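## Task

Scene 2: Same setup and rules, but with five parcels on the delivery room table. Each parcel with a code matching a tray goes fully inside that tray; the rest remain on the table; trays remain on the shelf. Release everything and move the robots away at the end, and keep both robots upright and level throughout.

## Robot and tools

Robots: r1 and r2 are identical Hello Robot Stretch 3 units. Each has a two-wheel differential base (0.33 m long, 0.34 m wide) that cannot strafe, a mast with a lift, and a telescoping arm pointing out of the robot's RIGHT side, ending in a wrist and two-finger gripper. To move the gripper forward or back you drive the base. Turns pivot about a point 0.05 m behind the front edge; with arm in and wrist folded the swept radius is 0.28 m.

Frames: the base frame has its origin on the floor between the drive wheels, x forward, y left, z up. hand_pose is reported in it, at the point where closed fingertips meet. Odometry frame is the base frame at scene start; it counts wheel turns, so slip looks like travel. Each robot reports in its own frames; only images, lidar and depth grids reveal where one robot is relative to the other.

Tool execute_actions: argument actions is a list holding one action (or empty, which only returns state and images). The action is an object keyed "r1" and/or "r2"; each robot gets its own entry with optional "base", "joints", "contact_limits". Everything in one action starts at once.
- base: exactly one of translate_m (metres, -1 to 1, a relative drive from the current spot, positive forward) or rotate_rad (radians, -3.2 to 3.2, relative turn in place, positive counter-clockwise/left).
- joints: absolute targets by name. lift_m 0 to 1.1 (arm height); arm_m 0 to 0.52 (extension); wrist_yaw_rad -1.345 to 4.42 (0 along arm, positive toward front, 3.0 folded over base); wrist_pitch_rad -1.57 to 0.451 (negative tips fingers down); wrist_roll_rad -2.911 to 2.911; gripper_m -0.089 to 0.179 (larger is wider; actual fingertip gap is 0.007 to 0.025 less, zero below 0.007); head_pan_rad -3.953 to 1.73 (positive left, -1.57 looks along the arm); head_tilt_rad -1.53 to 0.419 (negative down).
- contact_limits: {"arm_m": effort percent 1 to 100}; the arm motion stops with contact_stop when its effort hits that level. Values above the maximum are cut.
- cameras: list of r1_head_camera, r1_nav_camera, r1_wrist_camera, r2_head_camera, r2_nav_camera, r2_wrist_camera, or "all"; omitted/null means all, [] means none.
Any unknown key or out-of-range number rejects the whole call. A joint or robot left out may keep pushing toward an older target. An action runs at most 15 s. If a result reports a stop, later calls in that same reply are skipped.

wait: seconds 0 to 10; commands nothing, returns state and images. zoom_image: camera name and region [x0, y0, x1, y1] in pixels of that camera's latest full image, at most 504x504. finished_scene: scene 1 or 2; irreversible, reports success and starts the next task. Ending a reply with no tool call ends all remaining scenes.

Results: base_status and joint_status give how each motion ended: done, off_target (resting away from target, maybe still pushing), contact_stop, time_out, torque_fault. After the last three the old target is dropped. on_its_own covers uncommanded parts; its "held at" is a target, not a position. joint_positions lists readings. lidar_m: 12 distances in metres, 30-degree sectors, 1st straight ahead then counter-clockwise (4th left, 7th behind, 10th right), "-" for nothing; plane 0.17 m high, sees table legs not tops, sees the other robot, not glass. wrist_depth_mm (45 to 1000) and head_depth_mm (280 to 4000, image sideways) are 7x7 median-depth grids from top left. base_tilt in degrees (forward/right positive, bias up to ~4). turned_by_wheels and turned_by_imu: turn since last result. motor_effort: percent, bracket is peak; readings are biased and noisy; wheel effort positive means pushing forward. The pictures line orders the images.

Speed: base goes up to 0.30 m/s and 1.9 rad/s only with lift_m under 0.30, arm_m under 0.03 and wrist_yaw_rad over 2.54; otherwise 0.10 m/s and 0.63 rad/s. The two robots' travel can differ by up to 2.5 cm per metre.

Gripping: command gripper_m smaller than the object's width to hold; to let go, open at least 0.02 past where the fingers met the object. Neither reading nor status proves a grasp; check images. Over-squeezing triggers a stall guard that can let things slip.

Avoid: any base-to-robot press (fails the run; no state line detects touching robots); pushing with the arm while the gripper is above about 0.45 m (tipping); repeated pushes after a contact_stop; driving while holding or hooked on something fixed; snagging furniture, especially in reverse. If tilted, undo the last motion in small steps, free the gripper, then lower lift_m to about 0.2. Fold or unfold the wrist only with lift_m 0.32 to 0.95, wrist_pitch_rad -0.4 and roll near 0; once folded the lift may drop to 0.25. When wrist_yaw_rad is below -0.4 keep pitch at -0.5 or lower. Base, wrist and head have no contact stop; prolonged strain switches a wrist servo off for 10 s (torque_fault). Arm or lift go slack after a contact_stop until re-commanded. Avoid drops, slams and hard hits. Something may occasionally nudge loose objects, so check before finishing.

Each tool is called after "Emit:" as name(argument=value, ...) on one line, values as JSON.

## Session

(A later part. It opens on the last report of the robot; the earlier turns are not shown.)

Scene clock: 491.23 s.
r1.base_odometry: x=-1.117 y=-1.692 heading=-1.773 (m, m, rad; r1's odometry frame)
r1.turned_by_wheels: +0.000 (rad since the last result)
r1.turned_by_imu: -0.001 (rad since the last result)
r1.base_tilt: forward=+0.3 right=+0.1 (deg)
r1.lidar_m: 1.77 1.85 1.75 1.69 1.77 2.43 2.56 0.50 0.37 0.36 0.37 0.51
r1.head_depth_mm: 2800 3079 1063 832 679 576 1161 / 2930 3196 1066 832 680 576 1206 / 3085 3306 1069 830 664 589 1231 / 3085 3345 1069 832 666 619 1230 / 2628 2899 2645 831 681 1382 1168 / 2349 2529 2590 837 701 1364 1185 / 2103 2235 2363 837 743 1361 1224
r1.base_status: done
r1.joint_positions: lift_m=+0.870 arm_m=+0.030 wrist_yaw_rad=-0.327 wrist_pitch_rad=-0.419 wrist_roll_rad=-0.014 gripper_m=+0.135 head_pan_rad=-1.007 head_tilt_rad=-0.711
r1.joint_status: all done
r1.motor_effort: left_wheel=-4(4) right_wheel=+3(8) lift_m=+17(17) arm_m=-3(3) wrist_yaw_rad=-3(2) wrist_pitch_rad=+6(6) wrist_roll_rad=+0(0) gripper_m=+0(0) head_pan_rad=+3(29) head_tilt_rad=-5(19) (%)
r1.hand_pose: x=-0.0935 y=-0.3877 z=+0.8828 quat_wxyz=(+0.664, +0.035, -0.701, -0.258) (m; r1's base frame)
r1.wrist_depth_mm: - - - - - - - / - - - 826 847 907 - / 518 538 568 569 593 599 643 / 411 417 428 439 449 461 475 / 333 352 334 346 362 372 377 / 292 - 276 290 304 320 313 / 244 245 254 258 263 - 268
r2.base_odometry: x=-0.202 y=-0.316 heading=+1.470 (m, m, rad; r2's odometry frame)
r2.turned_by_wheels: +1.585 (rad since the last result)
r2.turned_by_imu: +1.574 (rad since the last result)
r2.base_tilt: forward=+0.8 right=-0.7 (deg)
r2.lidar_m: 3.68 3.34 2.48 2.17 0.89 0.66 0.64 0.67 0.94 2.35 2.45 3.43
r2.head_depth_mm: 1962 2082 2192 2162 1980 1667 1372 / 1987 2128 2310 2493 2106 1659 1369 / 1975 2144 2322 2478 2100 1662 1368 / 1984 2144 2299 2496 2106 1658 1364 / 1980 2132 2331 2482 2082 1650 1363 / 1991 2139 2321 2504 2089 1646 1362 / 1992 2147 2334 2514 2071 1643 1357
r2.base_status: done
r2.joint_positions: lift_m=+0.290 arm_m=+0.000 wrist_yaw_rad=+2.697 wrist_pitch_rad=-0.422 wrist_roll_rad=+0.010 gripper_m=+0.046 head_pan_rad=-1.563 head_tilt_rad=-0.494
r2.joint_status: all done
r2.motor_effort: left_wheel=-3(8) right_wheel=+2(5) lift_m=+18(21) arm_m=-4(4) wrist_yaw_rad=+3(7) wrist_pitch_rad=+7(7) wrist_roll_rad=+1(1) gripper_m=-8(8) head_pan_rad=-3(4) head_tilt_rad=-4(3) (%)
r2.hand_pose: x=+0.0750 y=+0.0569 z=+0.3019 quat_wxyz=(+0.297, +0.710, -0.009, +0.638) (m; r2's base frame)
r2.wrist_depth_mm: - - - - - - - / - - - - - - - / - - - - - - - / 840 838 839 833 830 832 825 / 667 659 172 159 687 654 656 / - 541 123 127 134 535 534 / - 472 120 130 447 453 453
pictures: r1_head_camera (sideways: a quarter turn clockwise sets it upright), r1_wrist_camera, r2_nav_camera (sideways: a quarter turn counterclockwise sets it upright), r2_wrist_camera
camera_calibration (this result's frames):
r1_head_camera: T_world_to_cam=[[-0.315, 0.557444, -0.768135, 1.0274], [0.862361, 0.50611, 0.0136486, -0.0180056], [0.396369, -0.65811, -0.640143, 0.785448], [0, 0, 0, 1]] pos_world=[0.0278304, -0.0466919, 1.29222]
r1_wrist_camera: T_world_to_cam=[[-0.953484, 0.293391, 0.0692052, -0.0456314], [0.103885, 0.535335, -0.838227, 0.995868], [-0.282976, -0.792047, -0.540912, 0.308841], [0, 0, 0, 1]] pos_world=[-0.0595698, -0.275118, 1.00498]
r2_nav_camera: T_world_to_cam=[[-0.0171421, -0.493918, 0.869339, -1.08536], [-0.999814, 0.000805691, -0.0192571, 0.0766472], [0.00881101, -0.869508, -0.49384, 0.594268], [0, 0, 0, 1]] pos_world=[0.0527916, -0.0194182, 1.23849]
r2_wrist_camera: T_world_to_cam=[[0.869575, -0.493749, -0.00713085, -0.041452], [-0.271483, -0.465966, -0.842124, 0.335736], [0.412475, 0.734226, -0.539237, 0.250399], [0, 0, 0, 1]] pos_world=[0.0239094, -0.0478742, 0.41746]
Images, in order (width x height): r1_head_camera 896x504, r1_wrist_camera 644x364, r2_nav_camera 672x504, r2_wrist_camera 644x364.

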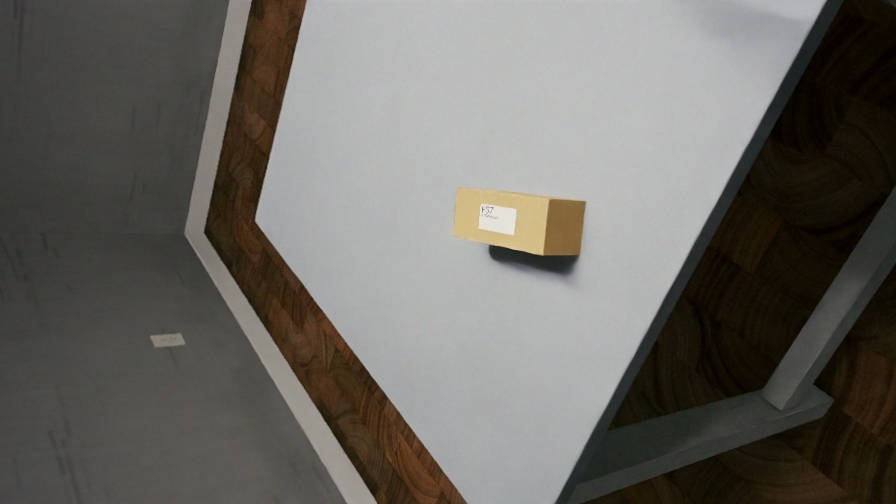

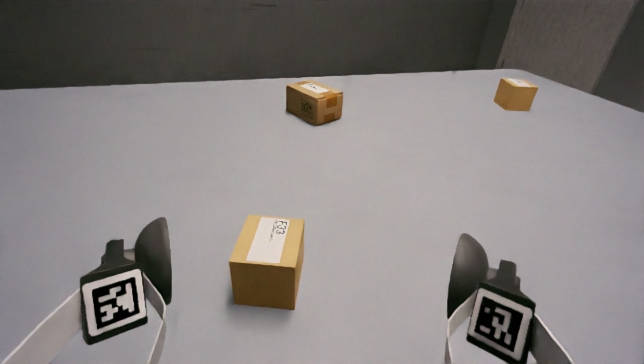

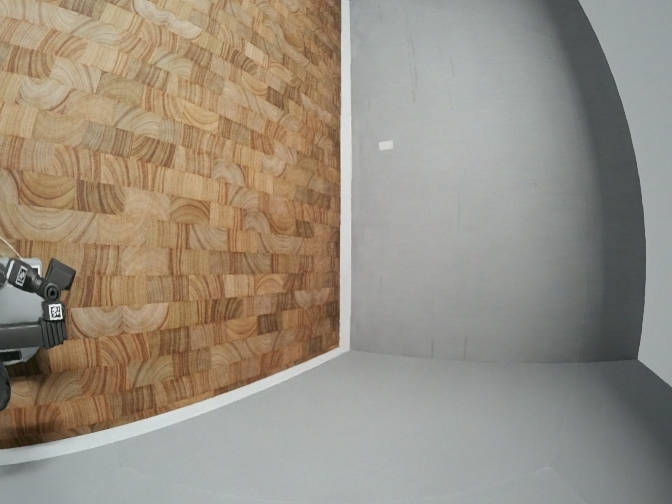

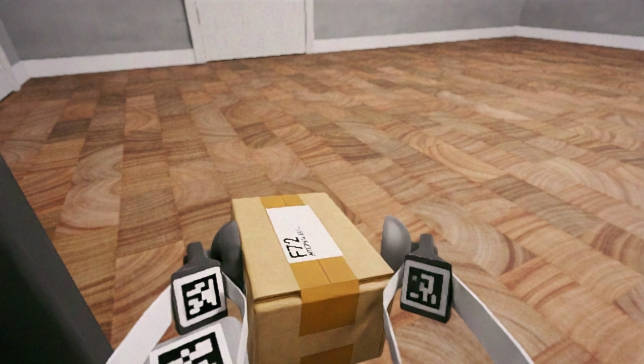

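Emit:
execute_actions(actions=[{"r1":{"joints":{"arm_m":0.13,"head_pan_rad":-1.57,"head_tilt_rad":-0.75}},"r2":{"base":{"translate_m":1.0},"joints":{"head_pan_rad":0.0,"head_tilt_rad":-0.4}}}], cameras=["r2_wrist_camera","r1_wrist_camera","r1_head_camera","r2_head_camera"])

Scene clock: 502.40 s.
r1.base_odometry: x=-1.117 y=-1.692 heading=-1.773 (m, m, rad; r1's odometry frame)
r1.turned_by_wheels: +0.000 (rad since the last result)
r1.turned_by_imu: -0.001 (rad since the last result)
r1.base_tilt: forward=+0.3 right=+0.1 (deg)
r1.lidar_m: 1.78 1.84 1.76 1.69 1.76 2.43 2.56 0.50 0.37 0.36 0.37 0.51
r1.head_depth_mm: 2791 3068 1012 - - 576 1211 / 2808 3126 976 - - 567 1216 / 2778 3072 1014 - - 565 1214 / 2777 3050 1013 829 679 572 1210 / 2779 3025 1019 805 666 579 1217 / 2767 3036 1015 806 663 580 1213 / 2759 3073 1017 808 667 579 1212
r1.base_status: not commanded
r1.joint_positions: lift_m=+0.870 arm_m=+0.130 wrist_yaw_rad=-0.328 wrist_pitch_rad=-0.419 wrist_roll_rad=-0.014 gripper_m=+0.135 head_pan_rad=-1.563 head_tilt_rad=-0.741
r1.joint_status: all done
r1.motor_effort: left_wheel=-4(3) right_wheel=+3(3) lift_m=+17(17) arm_m=+4(3) wrist_yaw_rad=-2(3) wrist_pitch_rad=+6(6) wrist_roll_rad=+0(0) gripper_m=+0(0) head_pan_rad=-2(28) head_tilt_rad=-6(11) (%)
r1.hand_pose: x=-0.0937 y=-0.4868 z=+0.8828 quat_wxyz=(+0.663, +0.034, -0.701, -0.258) (m; r1's base frame)
r1.wrist_depth_mm: - - - - - - - / - - - - - - - / 513 529 555 513 586 604 595 / 405 419 428 434 450 468 473 / 338 354 350 351 359 373 376 / 295 - 294 297 303 317 314 / 243 245 253 210 261 - 271
r2.base_odometry: x=-0.102 y=+0.679 heading=+1.470 (m, m, rad; r2's odometry frame)
r2.turned_by_wheels: +0.000 (rad since the last result)
r2.turned_by_imu: +0.002 (rad since the last result)
r2.base_tilt: forward=+0.9 right=-0.8 (deg)
r2.lidar_m: 2.69 2.81 2.46 2.38 2.24 1.68 1.64 1.71 2.39 2.37 2.48 2.77
r2.head_depth_mm: 2282 2432 2582 2786 2395 1817 1464 / 2277 2425 2564 2778 2407 1822 1471 / 2295 2432 2538 2782 2382 1812 1473 / 2272 2432 2541 2773 2382 1817 1462 / 2279 2433 2511 2807 2368 1797 1458 / 2291 2420 2588 2774 2374 1802 1457 / 2322 2435 2599 2774 2357 1797 1454
r2.base_status: done
r2.joint_positions: lift_m=+0.290 arm_m=+0.000 wrist_yaw_rad=+2.698 wrist_pitch_rad=-0.422 wrist_roll_rad=+0.010 gripper_m=+0.046 head_pan_rad=-0.007 head_tilt_rad=-0.408
r2.joint_status: all done
r2.motor_effort: left_wheel=-3(8) right_wheel=+2(6) lift_m=+18(18) arm_m=-4(3) wrist_yaw_rad=+2(4) wrist_pitch_rad=+7(7) wrist_roll_rad=+0(0) gripper_m=-9(8) head_pan_rad=+4(51) head_tilt_rad=+4(13) (%)
r2.hand_pose: x=+0.0749 y=+0.0569 z=+0.3019 quat_wxyz=(+0.297, +0.710, -0.009, +0.638) (m; r2's base frame)
r2.wrist_depth_mm: - - - - - - - / - - - - - - - / - - - - - - - / 835 842 842 831 826 839 830 / 682 654 172 159 685 647 654 / - 535 123 127 134 534 531 / - 470 120 130 447 458 456
pictures: r1_head_camera (sideways: a quarter turn clockwise sets it upright), r1_wrist_camera, r2_head_camera (sideways: a quarter turn clockwise sets it upright), r2_wrist_camera
camera_calibration (this result's frames):
r1_head_camera: T_world_to_cam=[[0.0263354, 0.662291, -0.748784, 1.00009], [0.999596, -0.0254289, 0.0126651, -0.0175619], [-0.0106527, -0.748815, -0.662693, 0.817264], [0, 0, 0, 1]] pos_world=[-0.000076897, -0.050819, 1.29067]
r1_wrist_camera: T_world_to_cam=[[-0.953229, 0.294218, 0.0692053, -0.0162988], [0.104349, 0.535244, -0.838227, 1.04895], [-0.283663, -0.791801, -0.540912, 0.230335], [0, 0, 0, 1]] pos_world=[-0.0596563, -0.37427, 1.00498]
r2_head_camera: T_world_to_cam=[[-0.38708, -0.0319181, -0.921494, 1.22451], [0.00923389, 0.999216, -0.038489, 0.0520733], [0.922, -0.0234073, -0.386482, 0.454958], [0, 0, 0, 1]] pos_world=[0.0540315, -0.00229914, 1.30621]
r2_wrist_camera: T_world_to_cam=[[0.869866, -0.493237, -0.00712669, -0.0413733], [-0.27123, -0.46617, -0.842092, 0.335699], [0.412029, 0.734441, -0.539286, 0.250441], [0, 0, 0, 1]] pos_world=[0.0238518, -0.0478482, 0.417454]
Images, in order (width x height): r1_head_camera 896x504, r1_wrist_camera 644x364, r2_head_camera 896x504, r2_wrist_camera 644x364.

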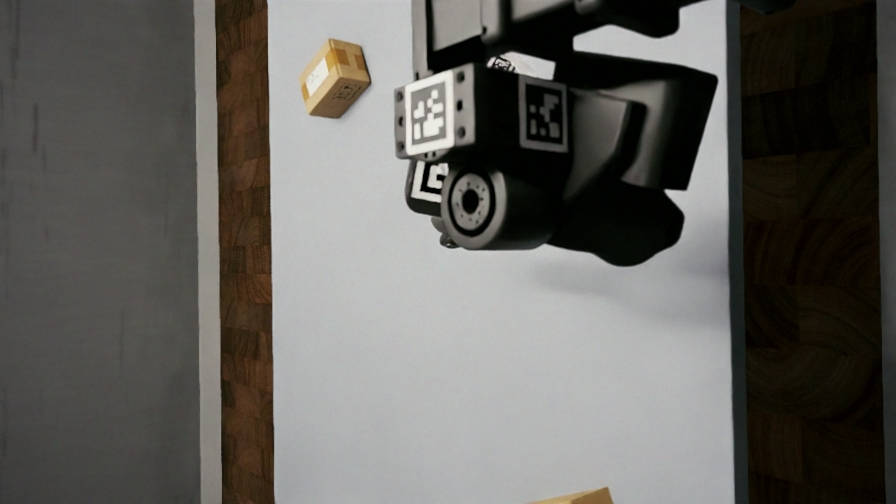

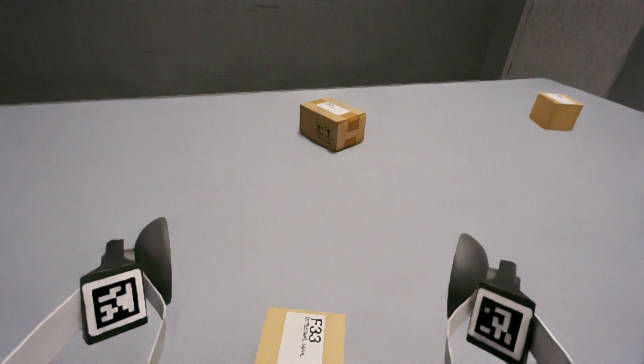

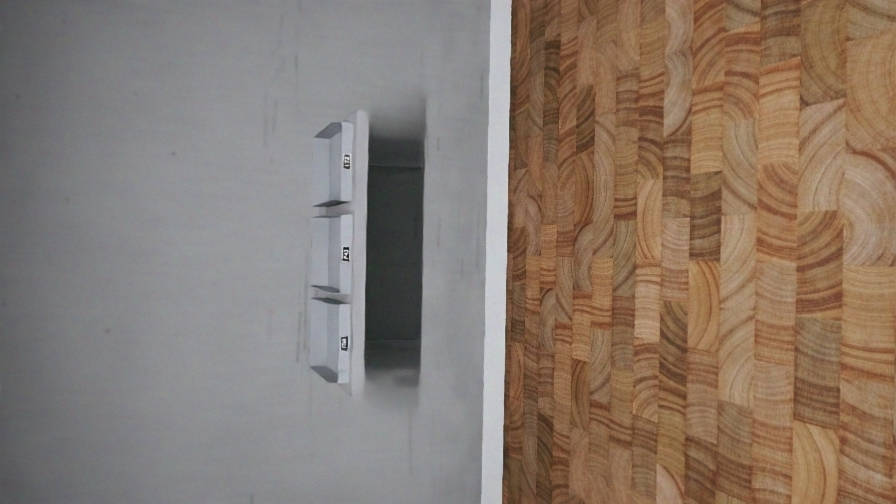

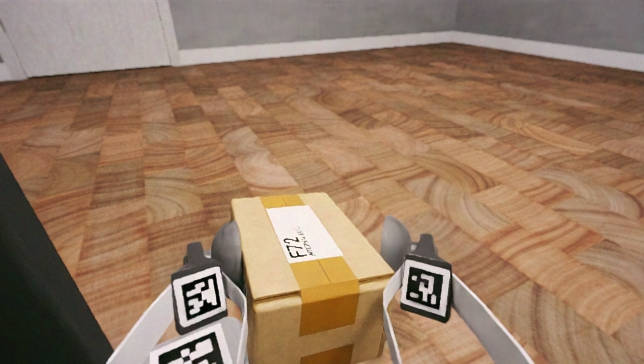

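Emit:
execute_actions(actions=[{"r1":{"joints":{"lift_m":0.78}},"r2":{"base":{"translate_m":1.0}}}], cameras=["r1_wrist_camera","r2_head_camera"])

Scene clock: 516.03 s.
r1.base_odometry: x=-1.117 y=-1.692 heading=-1.773 (m, m, rad; r1's odometry frame)
r1.turned_by_wheels: +0.000 (rad since the last result)
r1.turned_by_imu: -0.001 (rad since the last result)
r1.base_tilt: forward=+0.3 right=+0.1 (deg)
r1.lidar_m: 1.77 1.85 1.75 1.69 1.76 2.43 2.56 0.50 0.37 0.36 0.37 0.51
r1.head_depth_mm: 2812 3077 1010 802 696 - - / 2757 3112 976 800 695 - 1194 / 2775 3099 1014 802 - - 1213 / 2785 3023 1016 803 664 590 1215 / 2807 3059 1016 804 664 579 1223 / 2775 3028 1020 803 668 579 1217 / 2780 3052 1020 805 666 581 1217
r1.base_status: not commanded
r1.joint_positions: lift_m=+0.780 arm_m=+0.130 wrist_yaw_rad=-0.328 wrist_pitch_rad=-0.419 wrist_roll_rad=-0.014 gripper_m=+0.135 head_pan_rad=-1.563 head_tilt_rad=-0.741
r1.joint_status: all done
r1.motor_effort: left_wheel=-4(4) right_wheel=+3(3) lift_m=+17(18) arm_m=+3(3) wrist_yaw_rad=-2(3) wrist_pitch_rad=+6(6) wrist_roll_rad=+0(0) gripper_m=+0(0) head_pan_rad=-3(2) head_tilt_rad=-5(5) (%)
r1.hand_pose: x=-0.0937 y=-0.4868 z=+0.7928 quat_wxyz=(+0.663, +0.034, -0.701, -0.258) (m; r1's base frame)
r1.wrist_depth_mm: - - - - - - - / 455 468 492 459 534 557 552 / 329 334 342 353 369 380 387 / 258 263 268 274 281 288 296 / 211 220 210 149 228 234 238 / 183 - 132 129 190 201 197 / - 154 151 141 164 - 169
r2.base_odometry: x=-0.001 y=+1.674 heading=+1.470 (m, m, rad; r2's odometry frame)
r2.turned_by_wheels: +0.000 (rad since the last result)
r2.turned_by_imu: +0.002 (rad since the last result)
r2.base_tilt: forward=+0.8 right=-0.7 (deg)
r2.lidar_m: 1.69 1.77 2.44 2.37 2.48 2.70 2.63 2.76 2.47 2.40 2.33 1.74
r2.head_depth_mm: 1426 1518 1612 1466 1866 1836 1465 / 1423 1511 1606 1459 1869 1819 1474 / 1427 1526 1618 1454 1850 1817 1467 / 1434 1518 1620 1449 1872 1814 1462 / 1433 1524 1618 1440 1874 1810 1462 / 1430 1517 1626 1528 1872 1797 1450 / 1433 1521 1626 1701 1870 1792 1453
r2.base_status: done
r2.joint_positions: lift_m=+0.290 arm_m=+0.000 wrist_yaw_rad=+2.698 wrist_pitch_rad=-0.422 wrist_roll_rad=+0.010 gripper_m=+0.046 head_pan_rad=-0.007 head_tilt_rad=-0.408
r2.joint_status: not commanded
r2.motor_effort: left_wheel=-3(8) right_wheel=+2(6) lift_m=+18(18) arm_m=-4(4) wrist_yaw_rad=+1(2) wrist_pitch_rad=+7(7) wrist_roll_rad=+0(0) gripper_m=-8(9) head_pan_rad=+4(5) head_tilt_rad=+2(4) (%)
r2.hand_pose: x=+0.0749 y=+0.0569 z=+0.3019 quat_wxyz=(+0.297, +0.710, -0.009, +0.638) (m; r2's base frame)
r2.wrist_depth_mm: - - - - - - - / - - - - - - - / - - - - - - - / 844 837 848 829 820 837 833 / 674 657 172 159 686 655 648 / - 545 123 127 134 535 538 / - 473 120 130 443 455 457
pictures: r1_wrist_camera, r2_head_camera (sideways: a quarter turn clockwise sets it upright)
camera_calibration (this result's frames):
r1_wrist_camera: T_world_to_cam=[[-0.953229, 0.294219, 0.0692052, -0.0100689], [0.10435, 0.535244, -0.838227, 0.973506], [-0.283664, -0.791801, -0.540912, 0.181647], [0, 0, 0, 1]] pos_world=[-0.0596564, -0.374273, 0.914971]
r2_head_camera: T_world_to_cam=[[-0.38695, -0.0319702, -0.921546, 1.22458], [0.009107, 0.999218, -0.0384887, 0.0520737], [0.922056, -0.0232857, -0.386356, 0.454793], [0, 0, 0, 1]] pos_world=[0.0540312, -0.00229279, 1.30622]
Images, in order (width x height): r1_wrist_camera 644x364, r2_head_camera 896x504.

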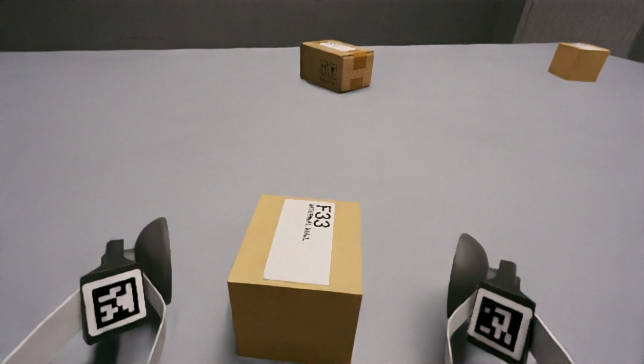

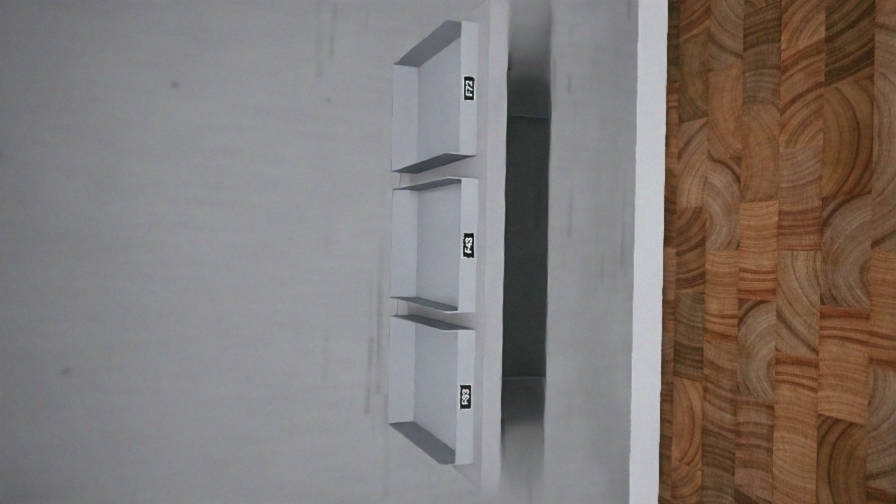

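Emit:
execute_actions(actions=[{"r1":{"joints":{"gripper_m":0.04}},"r2":{"base":{"translate_m":0.86}}}], cameras=["r1_wrist_camera","r2_head_camera"])

Scene clock: 526.97 s.
r1.base_odometry: x=-1.117 y=-1.692 heading=-1.773 (m, m, rad; r1's odometry frame)
r1.turned_by_wheels: +0.000 (rad since the last result)
r1.turned_by_imu: -0.001 (rad since the last result)
r1.base_tilt: forward=+0.3 right=+0.1 (deg)
r1.lidar_m: 1.77 1.85 1.75 1.69 1.77 2.43 2.56 0.50 0.37 0.36 0.37 0.51
r1.head_depth_mm: 2782 3047 1015 800 696 - - / 2780 3076 977 796 697 - 1187 / 2775 3087 1015 802 - - 1216 / 2788 3068 1016 804 679 591 1212 / 2754 3082 1017 803 662 579 1221 / 2777 3061 1022 806 664 579 1222 / 2799 3089 1021 807 667 579 1224
r1.base_status: not commanded
r1.joint_positions: lift_m=+0.780 arm_m=+0.130 wrist_yaw_rad=-0.328 wrist_pitch_rad=-0.419 wrist_roll_rad=-0.014 gripper_m=+0.040 head_pan_rad=-1.563 head_tilt_rad=-0.741
r1.joint_status: all done
r1.motor_effort: left_wheel=-4(4) right_wheel=+2(3) lift_m=+17(17) arm_m=+4(3) wrist_yaw_rad=-3(2) wrist_pitch_rad=+6(6) wrist_roll_rad=+0(0) gripper_m=-9(81) head_pan_rad=-2(2) head_tilt_rad=-6(4) (%)
r1.hand_pose: x=-0.0937 y=-0.4868 z=+0.7928 quat_wxyz=(+0.663, +0.034, -0.701, -0.258) (m; r1's base frame)
r1.wrist_depth_mm: - - - - - - - / 448 468 495 449 529 565 566 / 328 337 347 356 372 378 392 / 258 261 269 275 281 290 296 / 212 214 216 148 232 231 237 / 179 182 127 128 191 194 196 / 156 157 151 139 159 167 169
r2.base_odometry: x=+0.085 y=+2.530 heading=+1.470 (m, m, rad; r2's odometry frame)
r2.turned_by_wheels: +0.000 (rad since the last result)
r2.turned_by_imu: +0.002 (rad since the last result)
r2.base_tilt: forward=+0.8 right=-0.7 (deg)
r2.lidar_m: 0.83 0.87 1.22 2.34 2.44 3.43 3.47 3.36 2.51 2.42 1.15 0.86
r2.head_depth_mm: 681 722 774 827 872 752 579 / 680 724 773 830 882 756 610 / 682 724 774 830 877 758 609 / 682 726 775 831 875 754 608 / 682 726 774 830 878 729 607 / 683 727 776 832 877 749 573 / 684 728 776 833 878 747 605
r2.base_status: done
r2.joint_positions: lift_m=+0.290 arm_m=+0.000 wrist_yaw_rad=+2.698 wrist_pitch_rad=-0.422 wrist_roll_rad=+0.010 gripper_m=+0.046 head_pan_rad=-0.007 head_tilt_rad=-0.407
r2.joint_status: not commanded
r2.motor_effort: left_wheel=-3(8) right_wheel=+2(6) lift_m=+18(18) arm_m=-4(3) wrist_yaw_rad=+1(2) wrist_pitch_rad=+7(7) wrist_roll_rad=+0(0) gripper_m=-9(8) head_pan_rad=+5(4) head_tilt_rad=+4(3) (%)
r2.hand_pose: x=+0.0749 y=+0.0569 z=+0.3019 quat_wxyz=(+0.297, +0.710, -0.009, +0.638) (m; r2's base frame)
r2.wrist_depth_mm: - - - - - 819 637 / - - - - - 832 667 / - - - - - 861 690 / 840 844 838 850 834 807 690 / 682 654 172 158 681 658 655 / - 541 123 127 134 533 539 / - 475 120 130 439 453 455
pictures: r1_wrist_camera, r2_head_camera (sideways: a quarter turn clockwise sets it upright)
camera_calibration (this result's frames):
r1_wrist_camera: T_world_to_cam=[[-0.95323, 0.294216, 0.0692051, -0.0100695], [0.104348, 0.535245, -0.838227, 0.973506], [-0.283662, -0.791802, -0.540912, 0.181647], [0, 0, 0, 1]] pos_world=[-0.0596561, -0.374273, 0.914971]
r2_head_camera: T_world_to_cam=[[-0.386899, -0.0319806, -0.921567, 1.2246], [0.00908316, 0.999218, -0.0384886, 0.0520737], [0.922077, -0.0232619, -0.386306, 0.454728], [0, 0, 0, 1]] pos_world=[0.054031, -0.00229155, 1.30622]
Images, in order (width x height): r1_wrist_camera 644x364, r2_head_camera 896x504.

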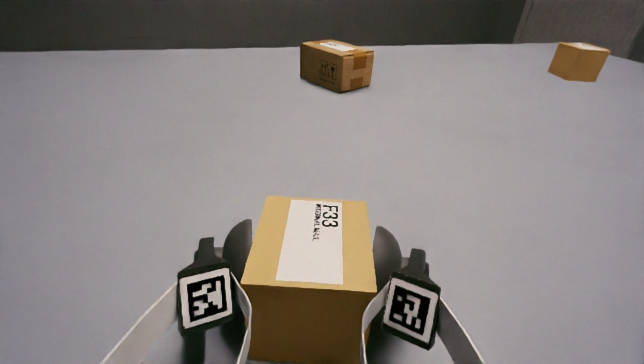

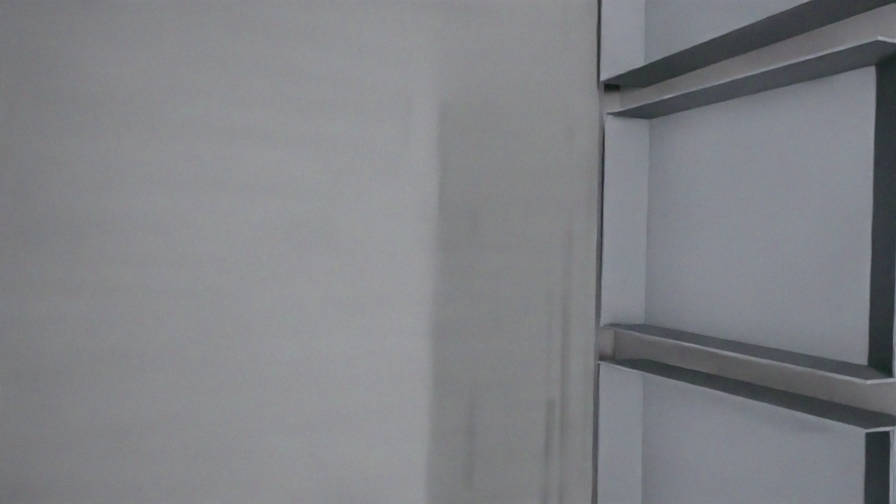

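Emit:
execute_actions(actions=[{"r1":{"joints":{"gripper_m":0.034,"lift_m":0.9}},"r2":{"base":{"rotate_rad":1.58},"joints":{"lift_m":0.93,"head_pan_rad":-1.57,"head_tilt_rad":-0.75}}}], cameras=["r1_wrist_camera","r2_head_camera","r2_wrist_camera"])

Scene clock: 539.63 s.
r1.base_odometry: x=-1.117 y=-1.692 heading=-1.773 (m, m, rad; r1's odometry frame)
r1.turned_by_wheels: +0.000 (rad since the last result)
r1.turned_by_imu: -0.001 (rad since the last result)
r1.base_tilt: forward=+0.3 right=+0.0 (deg)
r1.lidar_m: 1.78 1.85 1.75 1.69 1.76 2.44 2.56 0.50 0.37 0.36 0.37 0.51
r1.head_depth_mm: 2812 3115 1024 - 660 589 1211 / 2774 3120 1053 - - 565 1210 / 2772 3113 1055 - - 576 1211 / 2770 3054 1016 804 673 577 1228 / 2785 3085 1016 806 665 578 1222 / 2798 3034 1020 804 663 580 1213 / 2773 3015 1020 807 664 580 1226
r1.base_status: not commanded
r1.joint_positions: lift_m=+0.900 arm_m=+0.130 wrist_yaw_rad=-0.328 wrist_pitch_rad=-0.419 wrist_roll_rad=-0.014 gripper_m=+0.034 head_pan_rad=-1.563 head_tilt_rad=-0.741
r1.joint_status: all done
r1.motor_effort: left_wheel=-3(4) right_wheel=+3(3) lift_m=+34(37) arm_m=+3(4) wrist_yaw_rad=-3(2) wrist_pitch_rad=+6(6) wrist_roll_rad=+0(0) gripper_m=-11(44) head_pan_rad=-2(3) head_tilt_rad=-6(5) (%)
r1.hand_pose: x=-0.0937 y=-0.4868 z=+0.9120 quat_wxyz=(+0.663, +0.035, -0.701, -0.258) (m; r1's base frame)
r1.wrist_depth_mm: - - - - - - - / - - - - - - - / 586 600 617 554 652 650 665 / 458 464 475 494 498 508 530 / 374 382 386 148 414 410 427 / 322 324 126 128 336 345 355 / 278 281 269 139 283 299 302
r2.base_odometry: x=+0.085 y=+2.530 heading=+3.050 (m, m, rad; r2's odometry frame)
r2.turned_by_wheels: +1.580 (rad since the last result)
r2.turned_by_imu: +1.568 (rad since the last result)
r2.base_tilt: forward=+0.8 right=-0.6 (deg)
r2.lidar_m: 2.35 2.45 3.39 3.48 3.34 2.50 2.43 1.15 0.86 0.83 0.87 1.22
r2.head_depth_mm: 694 775 857 781 - - 1165 / 696 779 866 790 695 - 1173 / 697 783 853 798 684 - - / 700 783 856 796 691 - - / 701 788 877 771 690 - 1188 / 705 789 866 790 634 1274 1185 / 706 791 866 789 652 1305 1186
r2.base_status: done
r2.joint_positions: lift_m=+0.930 arm_m=+0.000 wrist_yaw_rad=+2.698 wrist_pitch_rad=-0.423 wrist_roll_rad=+0.010 gripper_m=+0.046 head_pan_rad=-1.563 head_tilt_rad=-0.741
r2.joint_status: all done
r2.motor_effort: left_wheel=-3(10) right_wheel=+2(6) lift_m=+24(24) arm_m=-4(4) wrist_yaw_rad=+2(2) wrist_pitch_rad=+7(7) wrist_roll_rad=+0(1) gripper_m=-9(8) head_pan_rad=-5(50) head_tilt_rad=-4(25) (%)
r2.hand_pose: x=+0.0748 y=+0.0569 z=+0.9414 quat_wxyz=(+0.297, +0.710, -0.009, +0.638) (m; r2's base frame)
r2.wrist_depth_mm: - - - - - - - / - - - - - - - / - - - - - - - / - - - - - - - / - - 172 159 - - - / - - 123 127 134 - - / - - - 130 - - -
pictures: r1_wrist_camera, r2_head_camera (sideways: a quarter turn clockwise sets it upright), r2_wrist_camera
camera_calibration (this result's frames):
r1_wrist_camera: T_world_to_cam=[[-0.953232, 0.294211, 0.0692033, -0.01832], [0.104366, 0.535298, -0.838191, 1.07343], [-0.28365, -0.791768, -0.540968, 0.24621], [0, 0, 0, 1]] pos_world=[-0.059656, -0.374276, 1.0342]
r2_head_camera: T_world_to_cam=[[-0.0398988, 0.666762, -0.744202, 0.991213], [0.999143, 0.0184157, -0.0370675, 0.0441677], [-0.0110102, -0.745043, -0.666926, 0.825526], [0, 0, 0, 1]] pos_world=[0.00450757, -0.0466652, 1.28986]
r2_wrist_camera: T_world_to_cam=[[0.869922, -0.493137, -0.00709337, -0.0368391], [-0.271334, -0.466539, -0.841855, 0.874], [0.411841, 0.734273, -0.539657, 0.595751], [0, 0, 0, 1]] pos_world=[0.0238381, -0.0478559, 1.05702]
Images, in order (width x height): r1_wrist_camera 644x364, r2_head_camera 896x504, r2_wrist_camera 644x364.

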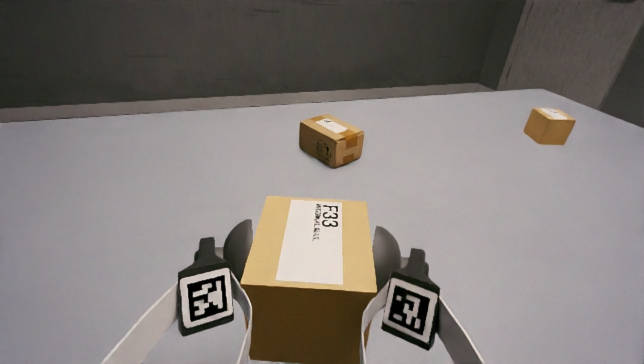

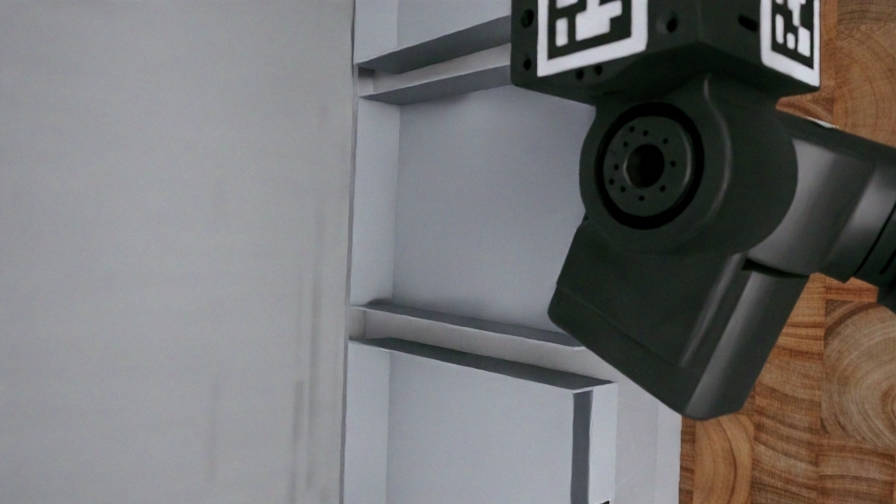

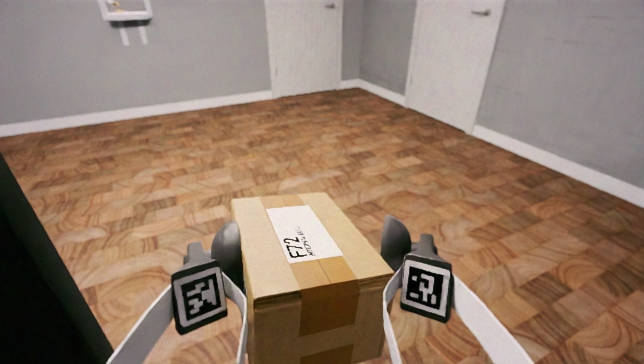

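Emit:
execute_actions(actions=[{"r1":{"base":{"translate_m":-0.3},"joints":{"arm_m":0.0,"wrist_yaw_rad":2.7}},"r2":{"base":{"translate_m":-0.32},"joints":{"wrist_yaw_rad":0.0}}}], cameras=["r1_wrist_camera","r2_head_camera","r2_wrist_camera","r1_nav_camera"])

Scene clock: 574.00 s.
r1.base_odometry: x=-1.057 y=-1.398 heading=-1.773 (m, m, rad; r1's odometry frame)
r1.turned_by_wheels: +0.000 (rad since the last result)
r1.turned_by_imu: -0.003 (rad since the last result)
r1.base_tilt: forward=+0.3 right=+0.1 (deg)
r1.lidar_m: 2.08 2.16 1.76 1.69 1.76 2.34 2.26 0.50 0.36 0.35 0.37 0.51
r1.head_depth_mm: 2826 3073 1012 800 686 - 1080 / 2760 3023 1012 801 678 - 1167 / 2784 3088 1015 806 665 - - / 2783 3080 1017 803 681 - - / 2783 3046 979 806 673 - 1198 / 2758 3022 1022 806 666 579 1214 / 2774 3026 1020 805 666 581 1219
r1.base_status: done
r1.joint_positions: lift_m=+0.900 arm_m=+0.003 wrist_yaw_rad=+2.697 wrist_pitch_rad=-0.419 wrist_roll_rad=-0.014 gripper_m=+0.034 head_pan_rad=-1.563 head_tilt_rad=-0.741
r1.joint_status: all done
joint sent to its limit — the command would take r1.arm_m past its lower limit, so that joint was sent only as far as its limit.
r1.motor_effort: left_wheel=-3(8) right_wheel=+3(5) lift_m=+34(34) arm_m=-3(6) wrist_yaw_rad=+4(5) wrist_pitch_rad=+6(6) wrist_roll_rad=+0(0) gripper_m=-11(11) head_pan_rad=-3(2) head_tilt_rad=-7(5) (%)
r1.hand_pose: x=+0.0752 y=+0.0541 z=+0.9120 quat_wxyz=(+0.296, +0.702, -0.007, +0.647) (m; r1's base frame)
r1.wrist_depth_mm: - - - - - - - / - - - - - - - / - - - - - - - / - - - - - - - / - - - 148 - - - / - - 127 128 - - - / - - - 139 - - -
r2.base_odometry: x=+0.404 y=+2.500 heading=+3.050 (m, m, rad; r2's odometry frame)
r2.turned_by_wheels: +0.000 (rad since the last result)
r2.turned_by_imu: +0.002 (rad since the last result)
r2.base_tilt: forward=+0.9 right=-0.7 (deg)
r2.lidar_m: 2.66 2.80 3.60 3.50 2.89 2.17 2.11 1.13 0.85 0.82 0.86 1.21
r2.head_depth_mm: 685 767 871 1004 - - - / 687 770 859 800 676 - - / 689 772 855 823 - - - / 691 774 856 822 - - 1194 / 693 779 867 794 654 1288 1186 / 696 780 851 791 629 1288 1187 / 697 782 855 788 652 1276 1184
r2.base_status: done
r2.joint_positions: lift_m=+0.930 arm_m=+0.000 wrist_yaw_rad=+0.003 wrist_pitch_rad=-0.423 wrist_roll_rad=+0.010 gripper_m=+0.046 head_pan_rad=-1.563 head_tilt_rad=-0.741
r2.joint_status: all done
r2.motor_effort: left_wheel=-3(8) right_wheel=+2(3) lift_m=+24(24) arm_m=-4(4) wrist_yaw_rad=-3(5) wrist_pitch_rad=+7(7) wrist_roll_rad=+1(0) gripper_m=-8(8) head_pan_rad=-4(4) head_tilt_rad=-5(4) (%)
r2.hand_pose: x=-0.0209 y=-0.3690 z=+0.9414 quat_wxyz=(+0.688, +0.149, -0.694, -0.148) (m; r2's base frame)
r2.wrist_depth_mm: 513 514 519 520 522 519 533 / 550 555 563 560 562 574 570 / 598 605 606 596 624 621 616 / 519 553 519 580 654 675 680 / 459 464 172 158 497 757 757 / 379 370 123 127 134 848 870 / 322 305 279 130 293 940 971
pictures: r1_nav_camera (sideways: a quarter turn counterclockwise sets it upright), r1_wrist_camera, r2_head_camera (sideways: a quarter turn clockwise sets it upright), r2_wrist_camera
camera_calibration (this result's frames):
r1_nav_camera: T_world_to_cam=[[0.0343762, -0.663596, 0.747301, -0.931018], [-0.998855, -0.0476983, 0.0035922, 0.0542282], [0.0332612, -0.746569, -0.664476, 0.822149], [0, 0, 0, 1]] pos_world=[0.0588253, -0.00144295, 1.24185]
r1_wrist_camera: T_world_to_cam=[[0.912341, -0.403539, 0.0692083, -0.119054], [-0.166173, -0.519445, -0.838191, 0.843644], [0.374193, 0.753215, -0.540968, 0.589365], [0, 0, 0, 1]] pos_world=[0.0282723, -0.0537355, 1.0342]
r2_head_camera: T_world_to_cam=[[-0.0398988, 0.666763, -0.744201, 0.991213], [0.999143, 0.0184157, -0.0370675, 0.0441677], [-0.0110102, -0.745043, -0.666926, 0.825526], [0, 0, 0, 1]] pos_world=[0.00450757, -0.0466652, 1.28986]
r2_wrist_camera: T_world_to_cam=[[-0.997582, 0.069143, -0.00709711, 0.00486157], [0.043276, 0.537967, -0.841855, 1.02656], [-0.0543903, -0.840126, -0.539658, 0.357206], [0, 0, 0, 1]] pos_world=[-0.0201472, -0.252495, 1.05702]
Images, in order (width x height): r1_nav_camera 672x504, r1_wrist_camera 644x364, r2_head_camera 896x504, r2_wrist_camera 644x364.

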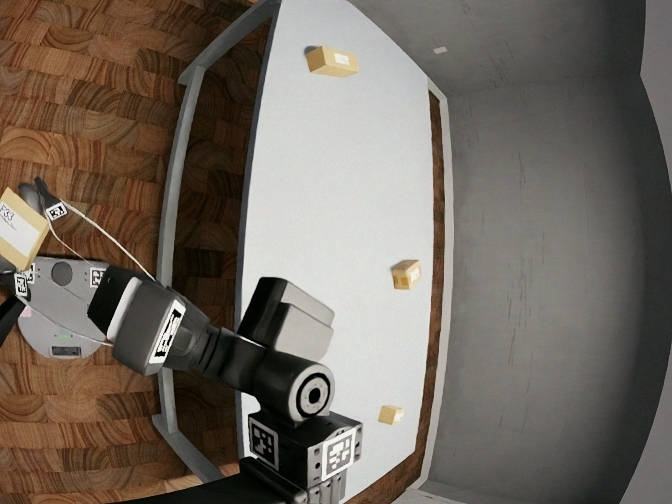

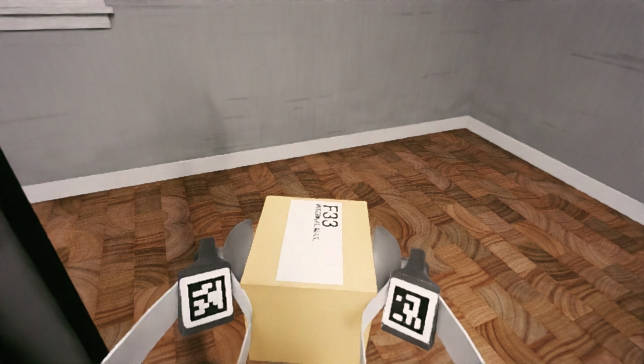

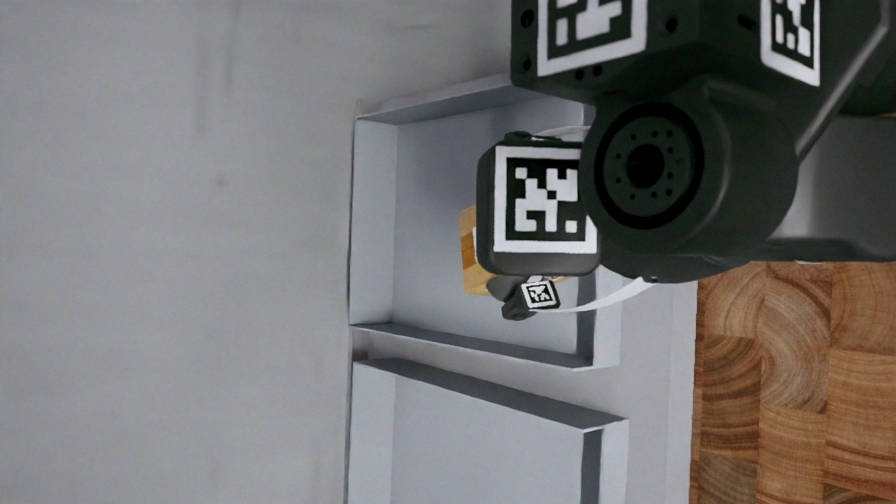

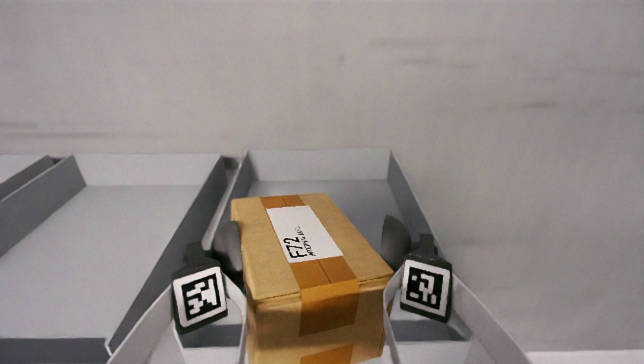

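Emit:
execute_actions(actions=[{"r1":{"base":{"translate_m":-0.18},"joints":{"lift_m":0.6}},"r2":{"joints":{"arm_m":0.245}}}], cameras=["r2_head_camera","r2_wrist_camera"])

Scene clock: 584.87 s.
r1.base_odometry: x=-1.021 y=-1.221 heading=-1.773 (m, m, rad; r1's odometry frame)
r1.turned_by_wheels: +0.000 (rad since the last result)
r1.turned_by_imu: -0.002 (rad since the last result)
r1.base_tilt: forward=+0.3 right=+0.1 (deg)
r1.lidar_m: 2.26 2.34 1.76 1.70 1.76 2.15 2.07 0.50 0.36 0.35 0.37 0.50
r1.head_depth_mm: 2799 3070 1008 801 661 576 1214 / 2782 3055 1012 799 663 577 1212 / 2768 3034 1017 799 663 579 1218 / 2774 3084 1019 804 663 577 1227 / 2776 3040 1015 804 664 579 1218 / 2780 3023 1021 804 665 579 1215 / 2730 3060 987 807 666 580 1225
r1.base_status: done
r1.joint_positions: lift_m=+0.600 arm_m=+0.003 wrist_yaw_rad=+2.697 wrist_pitch_rad=-0.419 wrist_roll_rad=-0.014 gripper_m=+0.034 head_pan_rad=-1.563 head_tilt_rad=-0.741
r1.joint_status: all done
r1.motor_effort: left_wheel=-3(8) right_wheel=+2(3) lift_m=+17(32) arm_m=-3(3) wrist_yaw_rad=+4(5) wrist_pitch_rad=+6(7) wrist_roll_rad=+0(0) gripper_m=-11(11) head_pan_rad=-2(2) head_tilt_rad=-6(5) (%)
r1.hand_pose: x=+0.0752 y=+0.0541 z=+0.6127 quat_wxyz=(+0.297, +0.702, -0.007, +0.647) (m; r1's base frame)
r1.wrist_depth_mm: - - - - - - - / - - - - - - - / - - - - - - - / - - - - - - - / - - - 148 - - - / - 863 127 128 909 931 973 / - 777 715 139 761 817 813
r2.base_odometry: x=+0.404 y=+2.500 heading=+3.050 (m, m, rad; r2's odometry frame)
r2.turned_by_wheels: +0.000 (rad since the last result)
r2.turned_by_imu: +0.002 (rad since the last result)
r2.base_tilt: forward=+0.8 right=-0.7 (deg)
r2.lidar_m: 2.66 2.79 3.60 3.49 2.90 2.17 2.11 1.13 0.85 0.82 0.86 1.21
r2.head_depth_mm: 687 753 - 1042 1131 1319 1200 / 687 745 - 759 644 603 1195 / 689 746 - 775 659 1295 1190 / 690 762 668 773 657 1285 1193 / 694 779 864 773 656 1284 1184 / 694 778 851 791 630 1282 1187 / 696 782 856 789 652 1279 1187
r2.base_status: not commanded
r2.joint_positions: lift_m=+0.930 arm_m=+0.245 wrist_yaw_rad=+0.002 wrist_pitch_rad=-0.423 wrist_roll_rad=+0.010 gripper_m=+0.046 head_pan_rad=-1.563 head_tilt_rad=-0.741
r2.joint_status: all done
r2.motor_effort: left_wheel=-2(3) right_wheel=+2(2) lift_m=+25(25) arm_m=+3(2) wrist_yaw_rad=-1(3) wrist_pitch_rad=+7(7) wrist_roll_rad=+0(0) gripper_m=-9(9) head_pan_rad=-4(4) head_tilt_rad=-4(4) (%)
r2.hand_pose: x=-0.0211 y=-0.6135 z=+0.9414 quat_wxyz=(+0.688, +0.148, -0.694, -0.149) (m; r2's base frame)
r2.wrist_depth_mm: 293 292 294 296 297 300 301 / 311 317 319 319 324 323 326 / 342 343 346 350 352 353 357 / 375 377 379 379 387 385 392 / 406 412 172 159 414 432 437 / 352 353 123 127 134 483 491 / 319 313 278 130 313 547 556
pictures: r2_head_camera (sideways: a quarter turn clockwise sets it upright), r2_wrist_camera
camera_calibration (this result's frames):
r2_head_camera: T_world_to_cam=[[-0.0397675, 0.666771, -0.744201, 0.991212], [0.999147, 0.0182191, -0.0370675, 0.0441676], [-0.0111569, -0.74504, -0.666926, 0.825527], [0, 0, 0, 1]] pos_world=[0.00449838, -0.0466649, 1.28986]
r2_wrist_camera: T_world_to_cam=[[-0.997516, 0.0700878, -0.0070969, 0.0221378], [0.0437854, 0.537925, -0.841855, 1.1581], [-0.0551862, -0.840074, -0.539658, 0.151782], [0, 0, 0, 1]] pos_world=[-0.0202489, -0.497016, 1.05702]
Images, in order (width x height): r2_head_camera 896x504, r2_wrist_camera 644x364.

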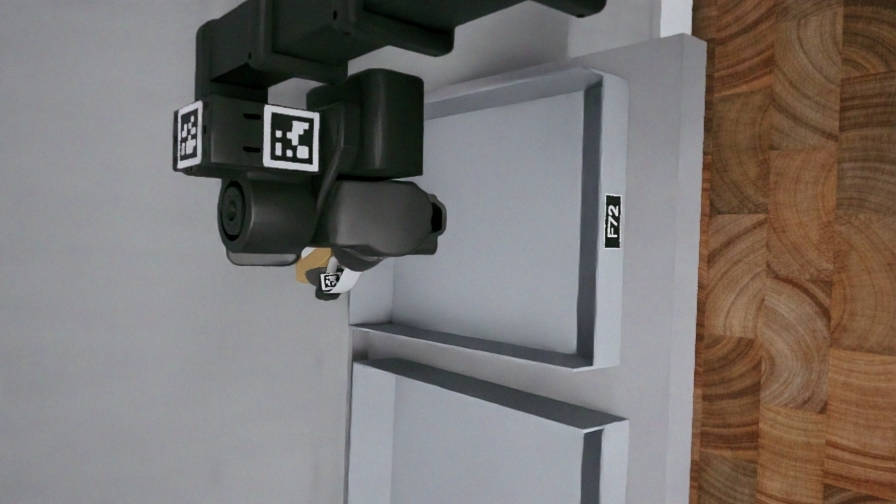

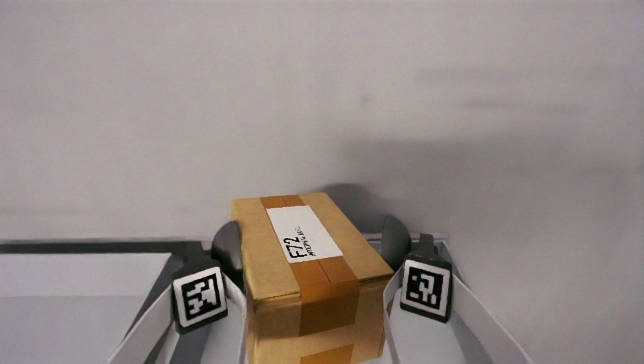

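Emit:
execute_actions(actions=[{"r1":{"joints":{"lift_m":0.45}},"r2":{"joints":{"lift_m":0.787}}}], cameras=["r2_head_camera","r2_wrist_camera"])

Scene clock: 590.83 s.
r1.base_odometry: x=-1.021 y=-1.221 heading=-1.773 (m, m, rad; r1's odometry frame)
r1.turned_by_wheels: +0.000 (rad since the last result)
r1.turned_by_imu: -0.001 (rad since the last result)
r1.base_tilt: forward=+0.3 right=+0.0 (deg)
r1.lidar_m: 2.26 2.35 1.76 1.70 1.76 2.16 2.08 0.49 0.36 0.35 0.37 0.50
r1.head_depth_mm: 2759 3090 1013 799 661 577 1211 / 2815 3105 1015 801 662 576 1215 / 2759 3080 1016 801 662 576 1215 / 2779 3070 1013 802 664 577 1214 / 2755 3036 1014 806 667 577 1216 / 2771 3043 1018 802 664 580 1215 / 2751 3027 984 808 664 579 1223
r1.base_status: not commanded
r1.joint_positions: lift_m=+0.450 arm_m=+0.003 wrist_yaw_rad=+2.697 wrist_pitch_rad=-0.420 wrist_roll_rad=-0.014 gripper_m=+0.034 head_pan_rad=-1.563 head_tilt_rad=-0.741
r1.joint_status: all done
r1.motor_effort: left_wheel=-3(3) right_wheel=+2(2) lift_m=+17(18) arm_m=-3(3) wrist_yaw_rad=+4(4) wrist_pitch_rad=+6(6) wrist_roll_rad=+0(0) gripper_m=-11(11) head_pan_rad=-2(2) head_tilt_rad=-5(6) (%)
r1.hand_pose: x=+0.0752 y=+0.0541 z=+0.4627 quat_wxyz=(+0.297, +0.702, -0.007, +0.647) (m; r1's base frame)
r1.wrist_depth_mm: - - - - - - - / - - - - - - - / - - - - - - - / - - - - - - - / 819 821 829 148 900 898 891 / - 703 127 128 720 730 747 / - 612 579 139 603 642 651
r2.base_odometry: x=+0.404 y=+2.500 heading=+3.050 (m, m, rad; r2's odometry frame)
r2.turned_by_wheels: +0.000 (rad since the last result)
r2.turned_by_imu: +0.001 (rad since the last result)
r2.base_tilt: forward=+0.8 right=-0.6 (deg)
r2.lidar_m: 2.66 2.79 3.59 3.50 2.90 2.17 2.11 1.13 0.85 0.82 0.86 1.20
r2.head_depth_mm: 686 766 870 983 1130 - - / 687 768 858 - 617 1290 1196 / 690 771 853 - 615 1287 1193 / 692 773 856 874 641 1284 1195 / 693 779 864 773 656 1284 1186 / 696 779 852 790 629 1285 1189 / 697 780 853 789 651 1280 1183
r2.base_status: not commanded
r2.joint_positions: lift_m=+0.787 arm_m=+0.245 wrist_yaw_rad=+0.002 wrist_pitch_rad=-0.422 wrist_roll_rad=+0.010 gripper_m=+0.046 head_pan_rad=-1.563 head_tilt_rad=-0.741
r2.joint_status: all done
r2.motor_effort: left_wheel=-3(3) right_wheel=+2(2) lift_m=+18(23) arm_m=+3(3) wrist_yaw_rad=-2(1) wrist_pitch_rad=+7(7) wrist_roll_rad=+0(0) gripper_m=-9(9) head_pan_rad=-4(4) head_tilt_rad=-4(5) (%)
r2.hand_pose: x=-0.0211 y=-0.6137 z=+0.7991 quat_wxyz=(+0.688, +0.148, -0.694, -0.148) (m; r2's base frame)
r2.wrist_depth_mm: 292 293 294 296 295 301 300 / 313 316 318 321 323 324 326 / 270 335 284 286 288 341 358 / 213 226 293 295 299 234 385 / 182 198 169 156 251 222 167 / 140 183 125 128 135 198 159 / 140 164 159 132 163 169 159
pictures: r2_head_camera (sideways: a quarter turn clockwise sets it upright), r2_wrist_camera
camera_calibration (this result's frames):
r2_head_camera: T_world_to_cam=[[-0.0397674, 0.66677, -0.744201, 0.991212], [0.999147, 0.0182189, -0.0370675, 0.0441676], [-0.0111569, -0.74504, -0.666926, 0.825527], [0, 0, 0, 1]] pos_world=[0.00449838, -0.0466649, 1.28986]
r2_wrist_camera: T_world_to_cam=[[-0.997515, 0.0700828, -0.00718451, 0.0212052], [0.0437888, 0.536893, -0.842513, 1.03828], [-0.0551883, -0.840734, -0.538628, 0.073626], [0, 0, 0, 1]] pos_world=[-0.0202492, -0.497032, 0.914575]
Images, in order (width x height): r2_head_camera 896x504, r2_wrist_camera 644x364.

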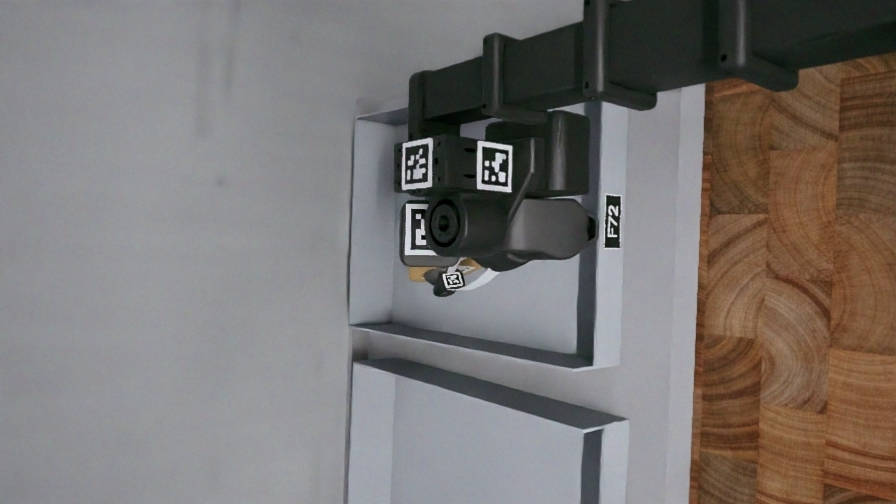

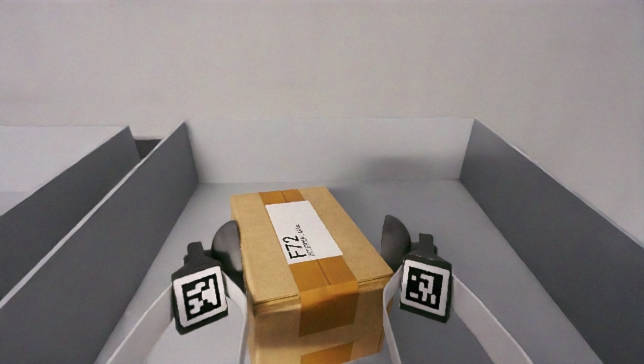

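Emit:
execute_actions(actions=[{"r1":{"joints":{"lift_m":0.42}},"r2":{"joints":{"lift_m":0.775}}}], cameras=["r2_wrist_camera"])

Scene clock: 594.30 s.
r1.base_odometry: x=-1.021 y=-1.221 heading=-1.773 (m, m, rad; r1's odometry frame)
r1.turned_by_wheels: +0.000 (rad since the last result)
r1.turned_by_imu: +0.000 (rad since the last result)
r1.base_tilt: forward=+0.3 right=+0.1 (deg)
r1.lidar_m: 2.25 2.35 1.76 1.70 1.77 2.15 2.08 0.50 0.36 0.35 0.37 0.50
r1.head_depth_mm: 2796 3089 1013 799 662 576 1216 / 2767 3101 1009 799 661 577 1215 / 2816 3117 1012 803 664 575 1213 / 2785 3113 1015 803 664 577 1214 / 2752 3053 1014 807 664 578 1212 / 2749 3036 1018 803 666 579 1218 / 2786 3050 986 808 665 581 1211
r1.base_status: not commanded
r1.joint_positions: lift_m=+0.420 arm_m=+0.003 wrist_yaw_rad=+2.697 wrist_pitch_rad=-0.420 wrist_roll_rad=-0.014 gripper_m=+0.034 head_pan_rad=-1.563 head_tilt_rad=-0.741
r1.joint_status: all done
r1.motor_effort: left_wheel=-3(3) right_wheel=+3(2) lift_m=+18(17) arm_m=-3(3) wrist_yaw_rad=+4(4) wrist_pitch_rad=+6(7) wrist_roll_rad=+0(0) gripper_m=-12(11) head_pan_rad=-3(3) head_tilt_rad=-6(5) (%)
r1.hand_pose: x=+0.0752 y=+0.0541 z=+0.4327 quat_wxyz=(+0.297, +0.702, -0.006, +0.647) (m; r1's base frame)
r1.wrist_depth_mm: - - - - - - - / - - - - - - - / - - - - - - - / 952 957 966 - - - - / 763 778 779 148 855 848 867 / - 656 127 128 671 706 719 / - 579 555 139 568 602 606
r2.base_odometry: x=+0.404 y=+2.500 heading=+3.050 (m, m, rad; r2's odometry frame)
r2.turned_by_wheels: +0.000 (rad since the last result)
r2.turned_by_imu: +0.001 (rad since the last result)
r2.base_tilt: forward=+0.8 right=-0.6 (deg)
r2.lidar_m: 2.66 2.78 3.61 3.49 2.90 2.17 2.10 1.14 0.85 0.82 0.86 1.21
r2.head_depth_mm: 684 767 872 1007 1159 - - / 686 769 858 863 - 1288 1195 / 690 771 854 - 614 1291 1195 / 691 774 857 862 628 1286 1194 / 693 777 865 774 654 1287 1191 / 695 779 853 791 629 1283 1186 / 698 781 857 790 653 1278 1187
r2.base_status: not commanded
r2.joint_positions: lift_m=+0.775 arm_m=+0.245 wrist_yaw_rad=+0.002 wrist_pitch_rad=-0.393 wrist_roll_rad=+0.007 gripper_m=+0.046 head_pan_rad=-1.563 head_tilt_rad=-0.741
r2.joint_status: all done
r2.motor_effort: left_wheel=-3(3) right_wheel=+2(2) lift_m=+16(17) arm_m=+4(4) wrist_yaw_rad=-2(2) wrist_pitch_rad=-2(7) wrist_roll_rad=+2(2) gripper_m=-8(8) head_pan_rad=-3(5) head_tilt_rad=-5(4) (%)
r2.hand_pose: x=-0.0211 y=-0.6171 z=+0.7936 quat_wxyz=(+0.691, +0.139, -0.696, -0.138) (m; r2's base frame)
r2.wrist_depth_mm: 290 292 294 295 296 298 300 / 312 314 315 317 318 321 324 / 266 331 279 281 284 337 351 / 201 225 288 291 294 235 376 / 152 197 166 154 248 220 166 / 140 183 123 128 135 193 159 / 139 161 156 134 158 163 153
pictures: r2_wrist_camera
camera_calibration (this result's frames):
r2_wrist_camera: T_world_to_cam=[[-0.997603, 0.0688616, -0.0068256, 0.020376], [0.0412792, 0.513031, -0.857377, 1.03253], [-0.0555386, -0.855603, -0.514644, 0.0395214], [0, 0, 0, 1]] pos_world=[-0.0200999, -0.497308, 0.905744]
Images, in order (width x height): r2_wrist_camera 644x364.

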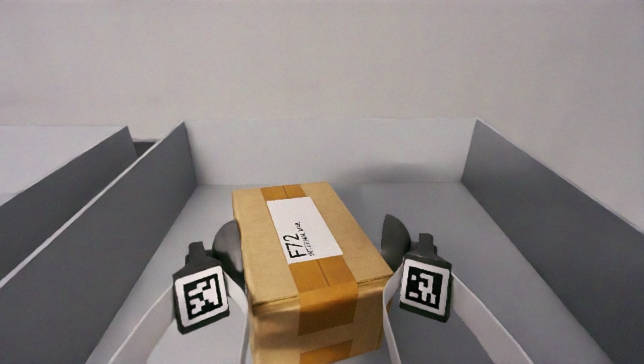

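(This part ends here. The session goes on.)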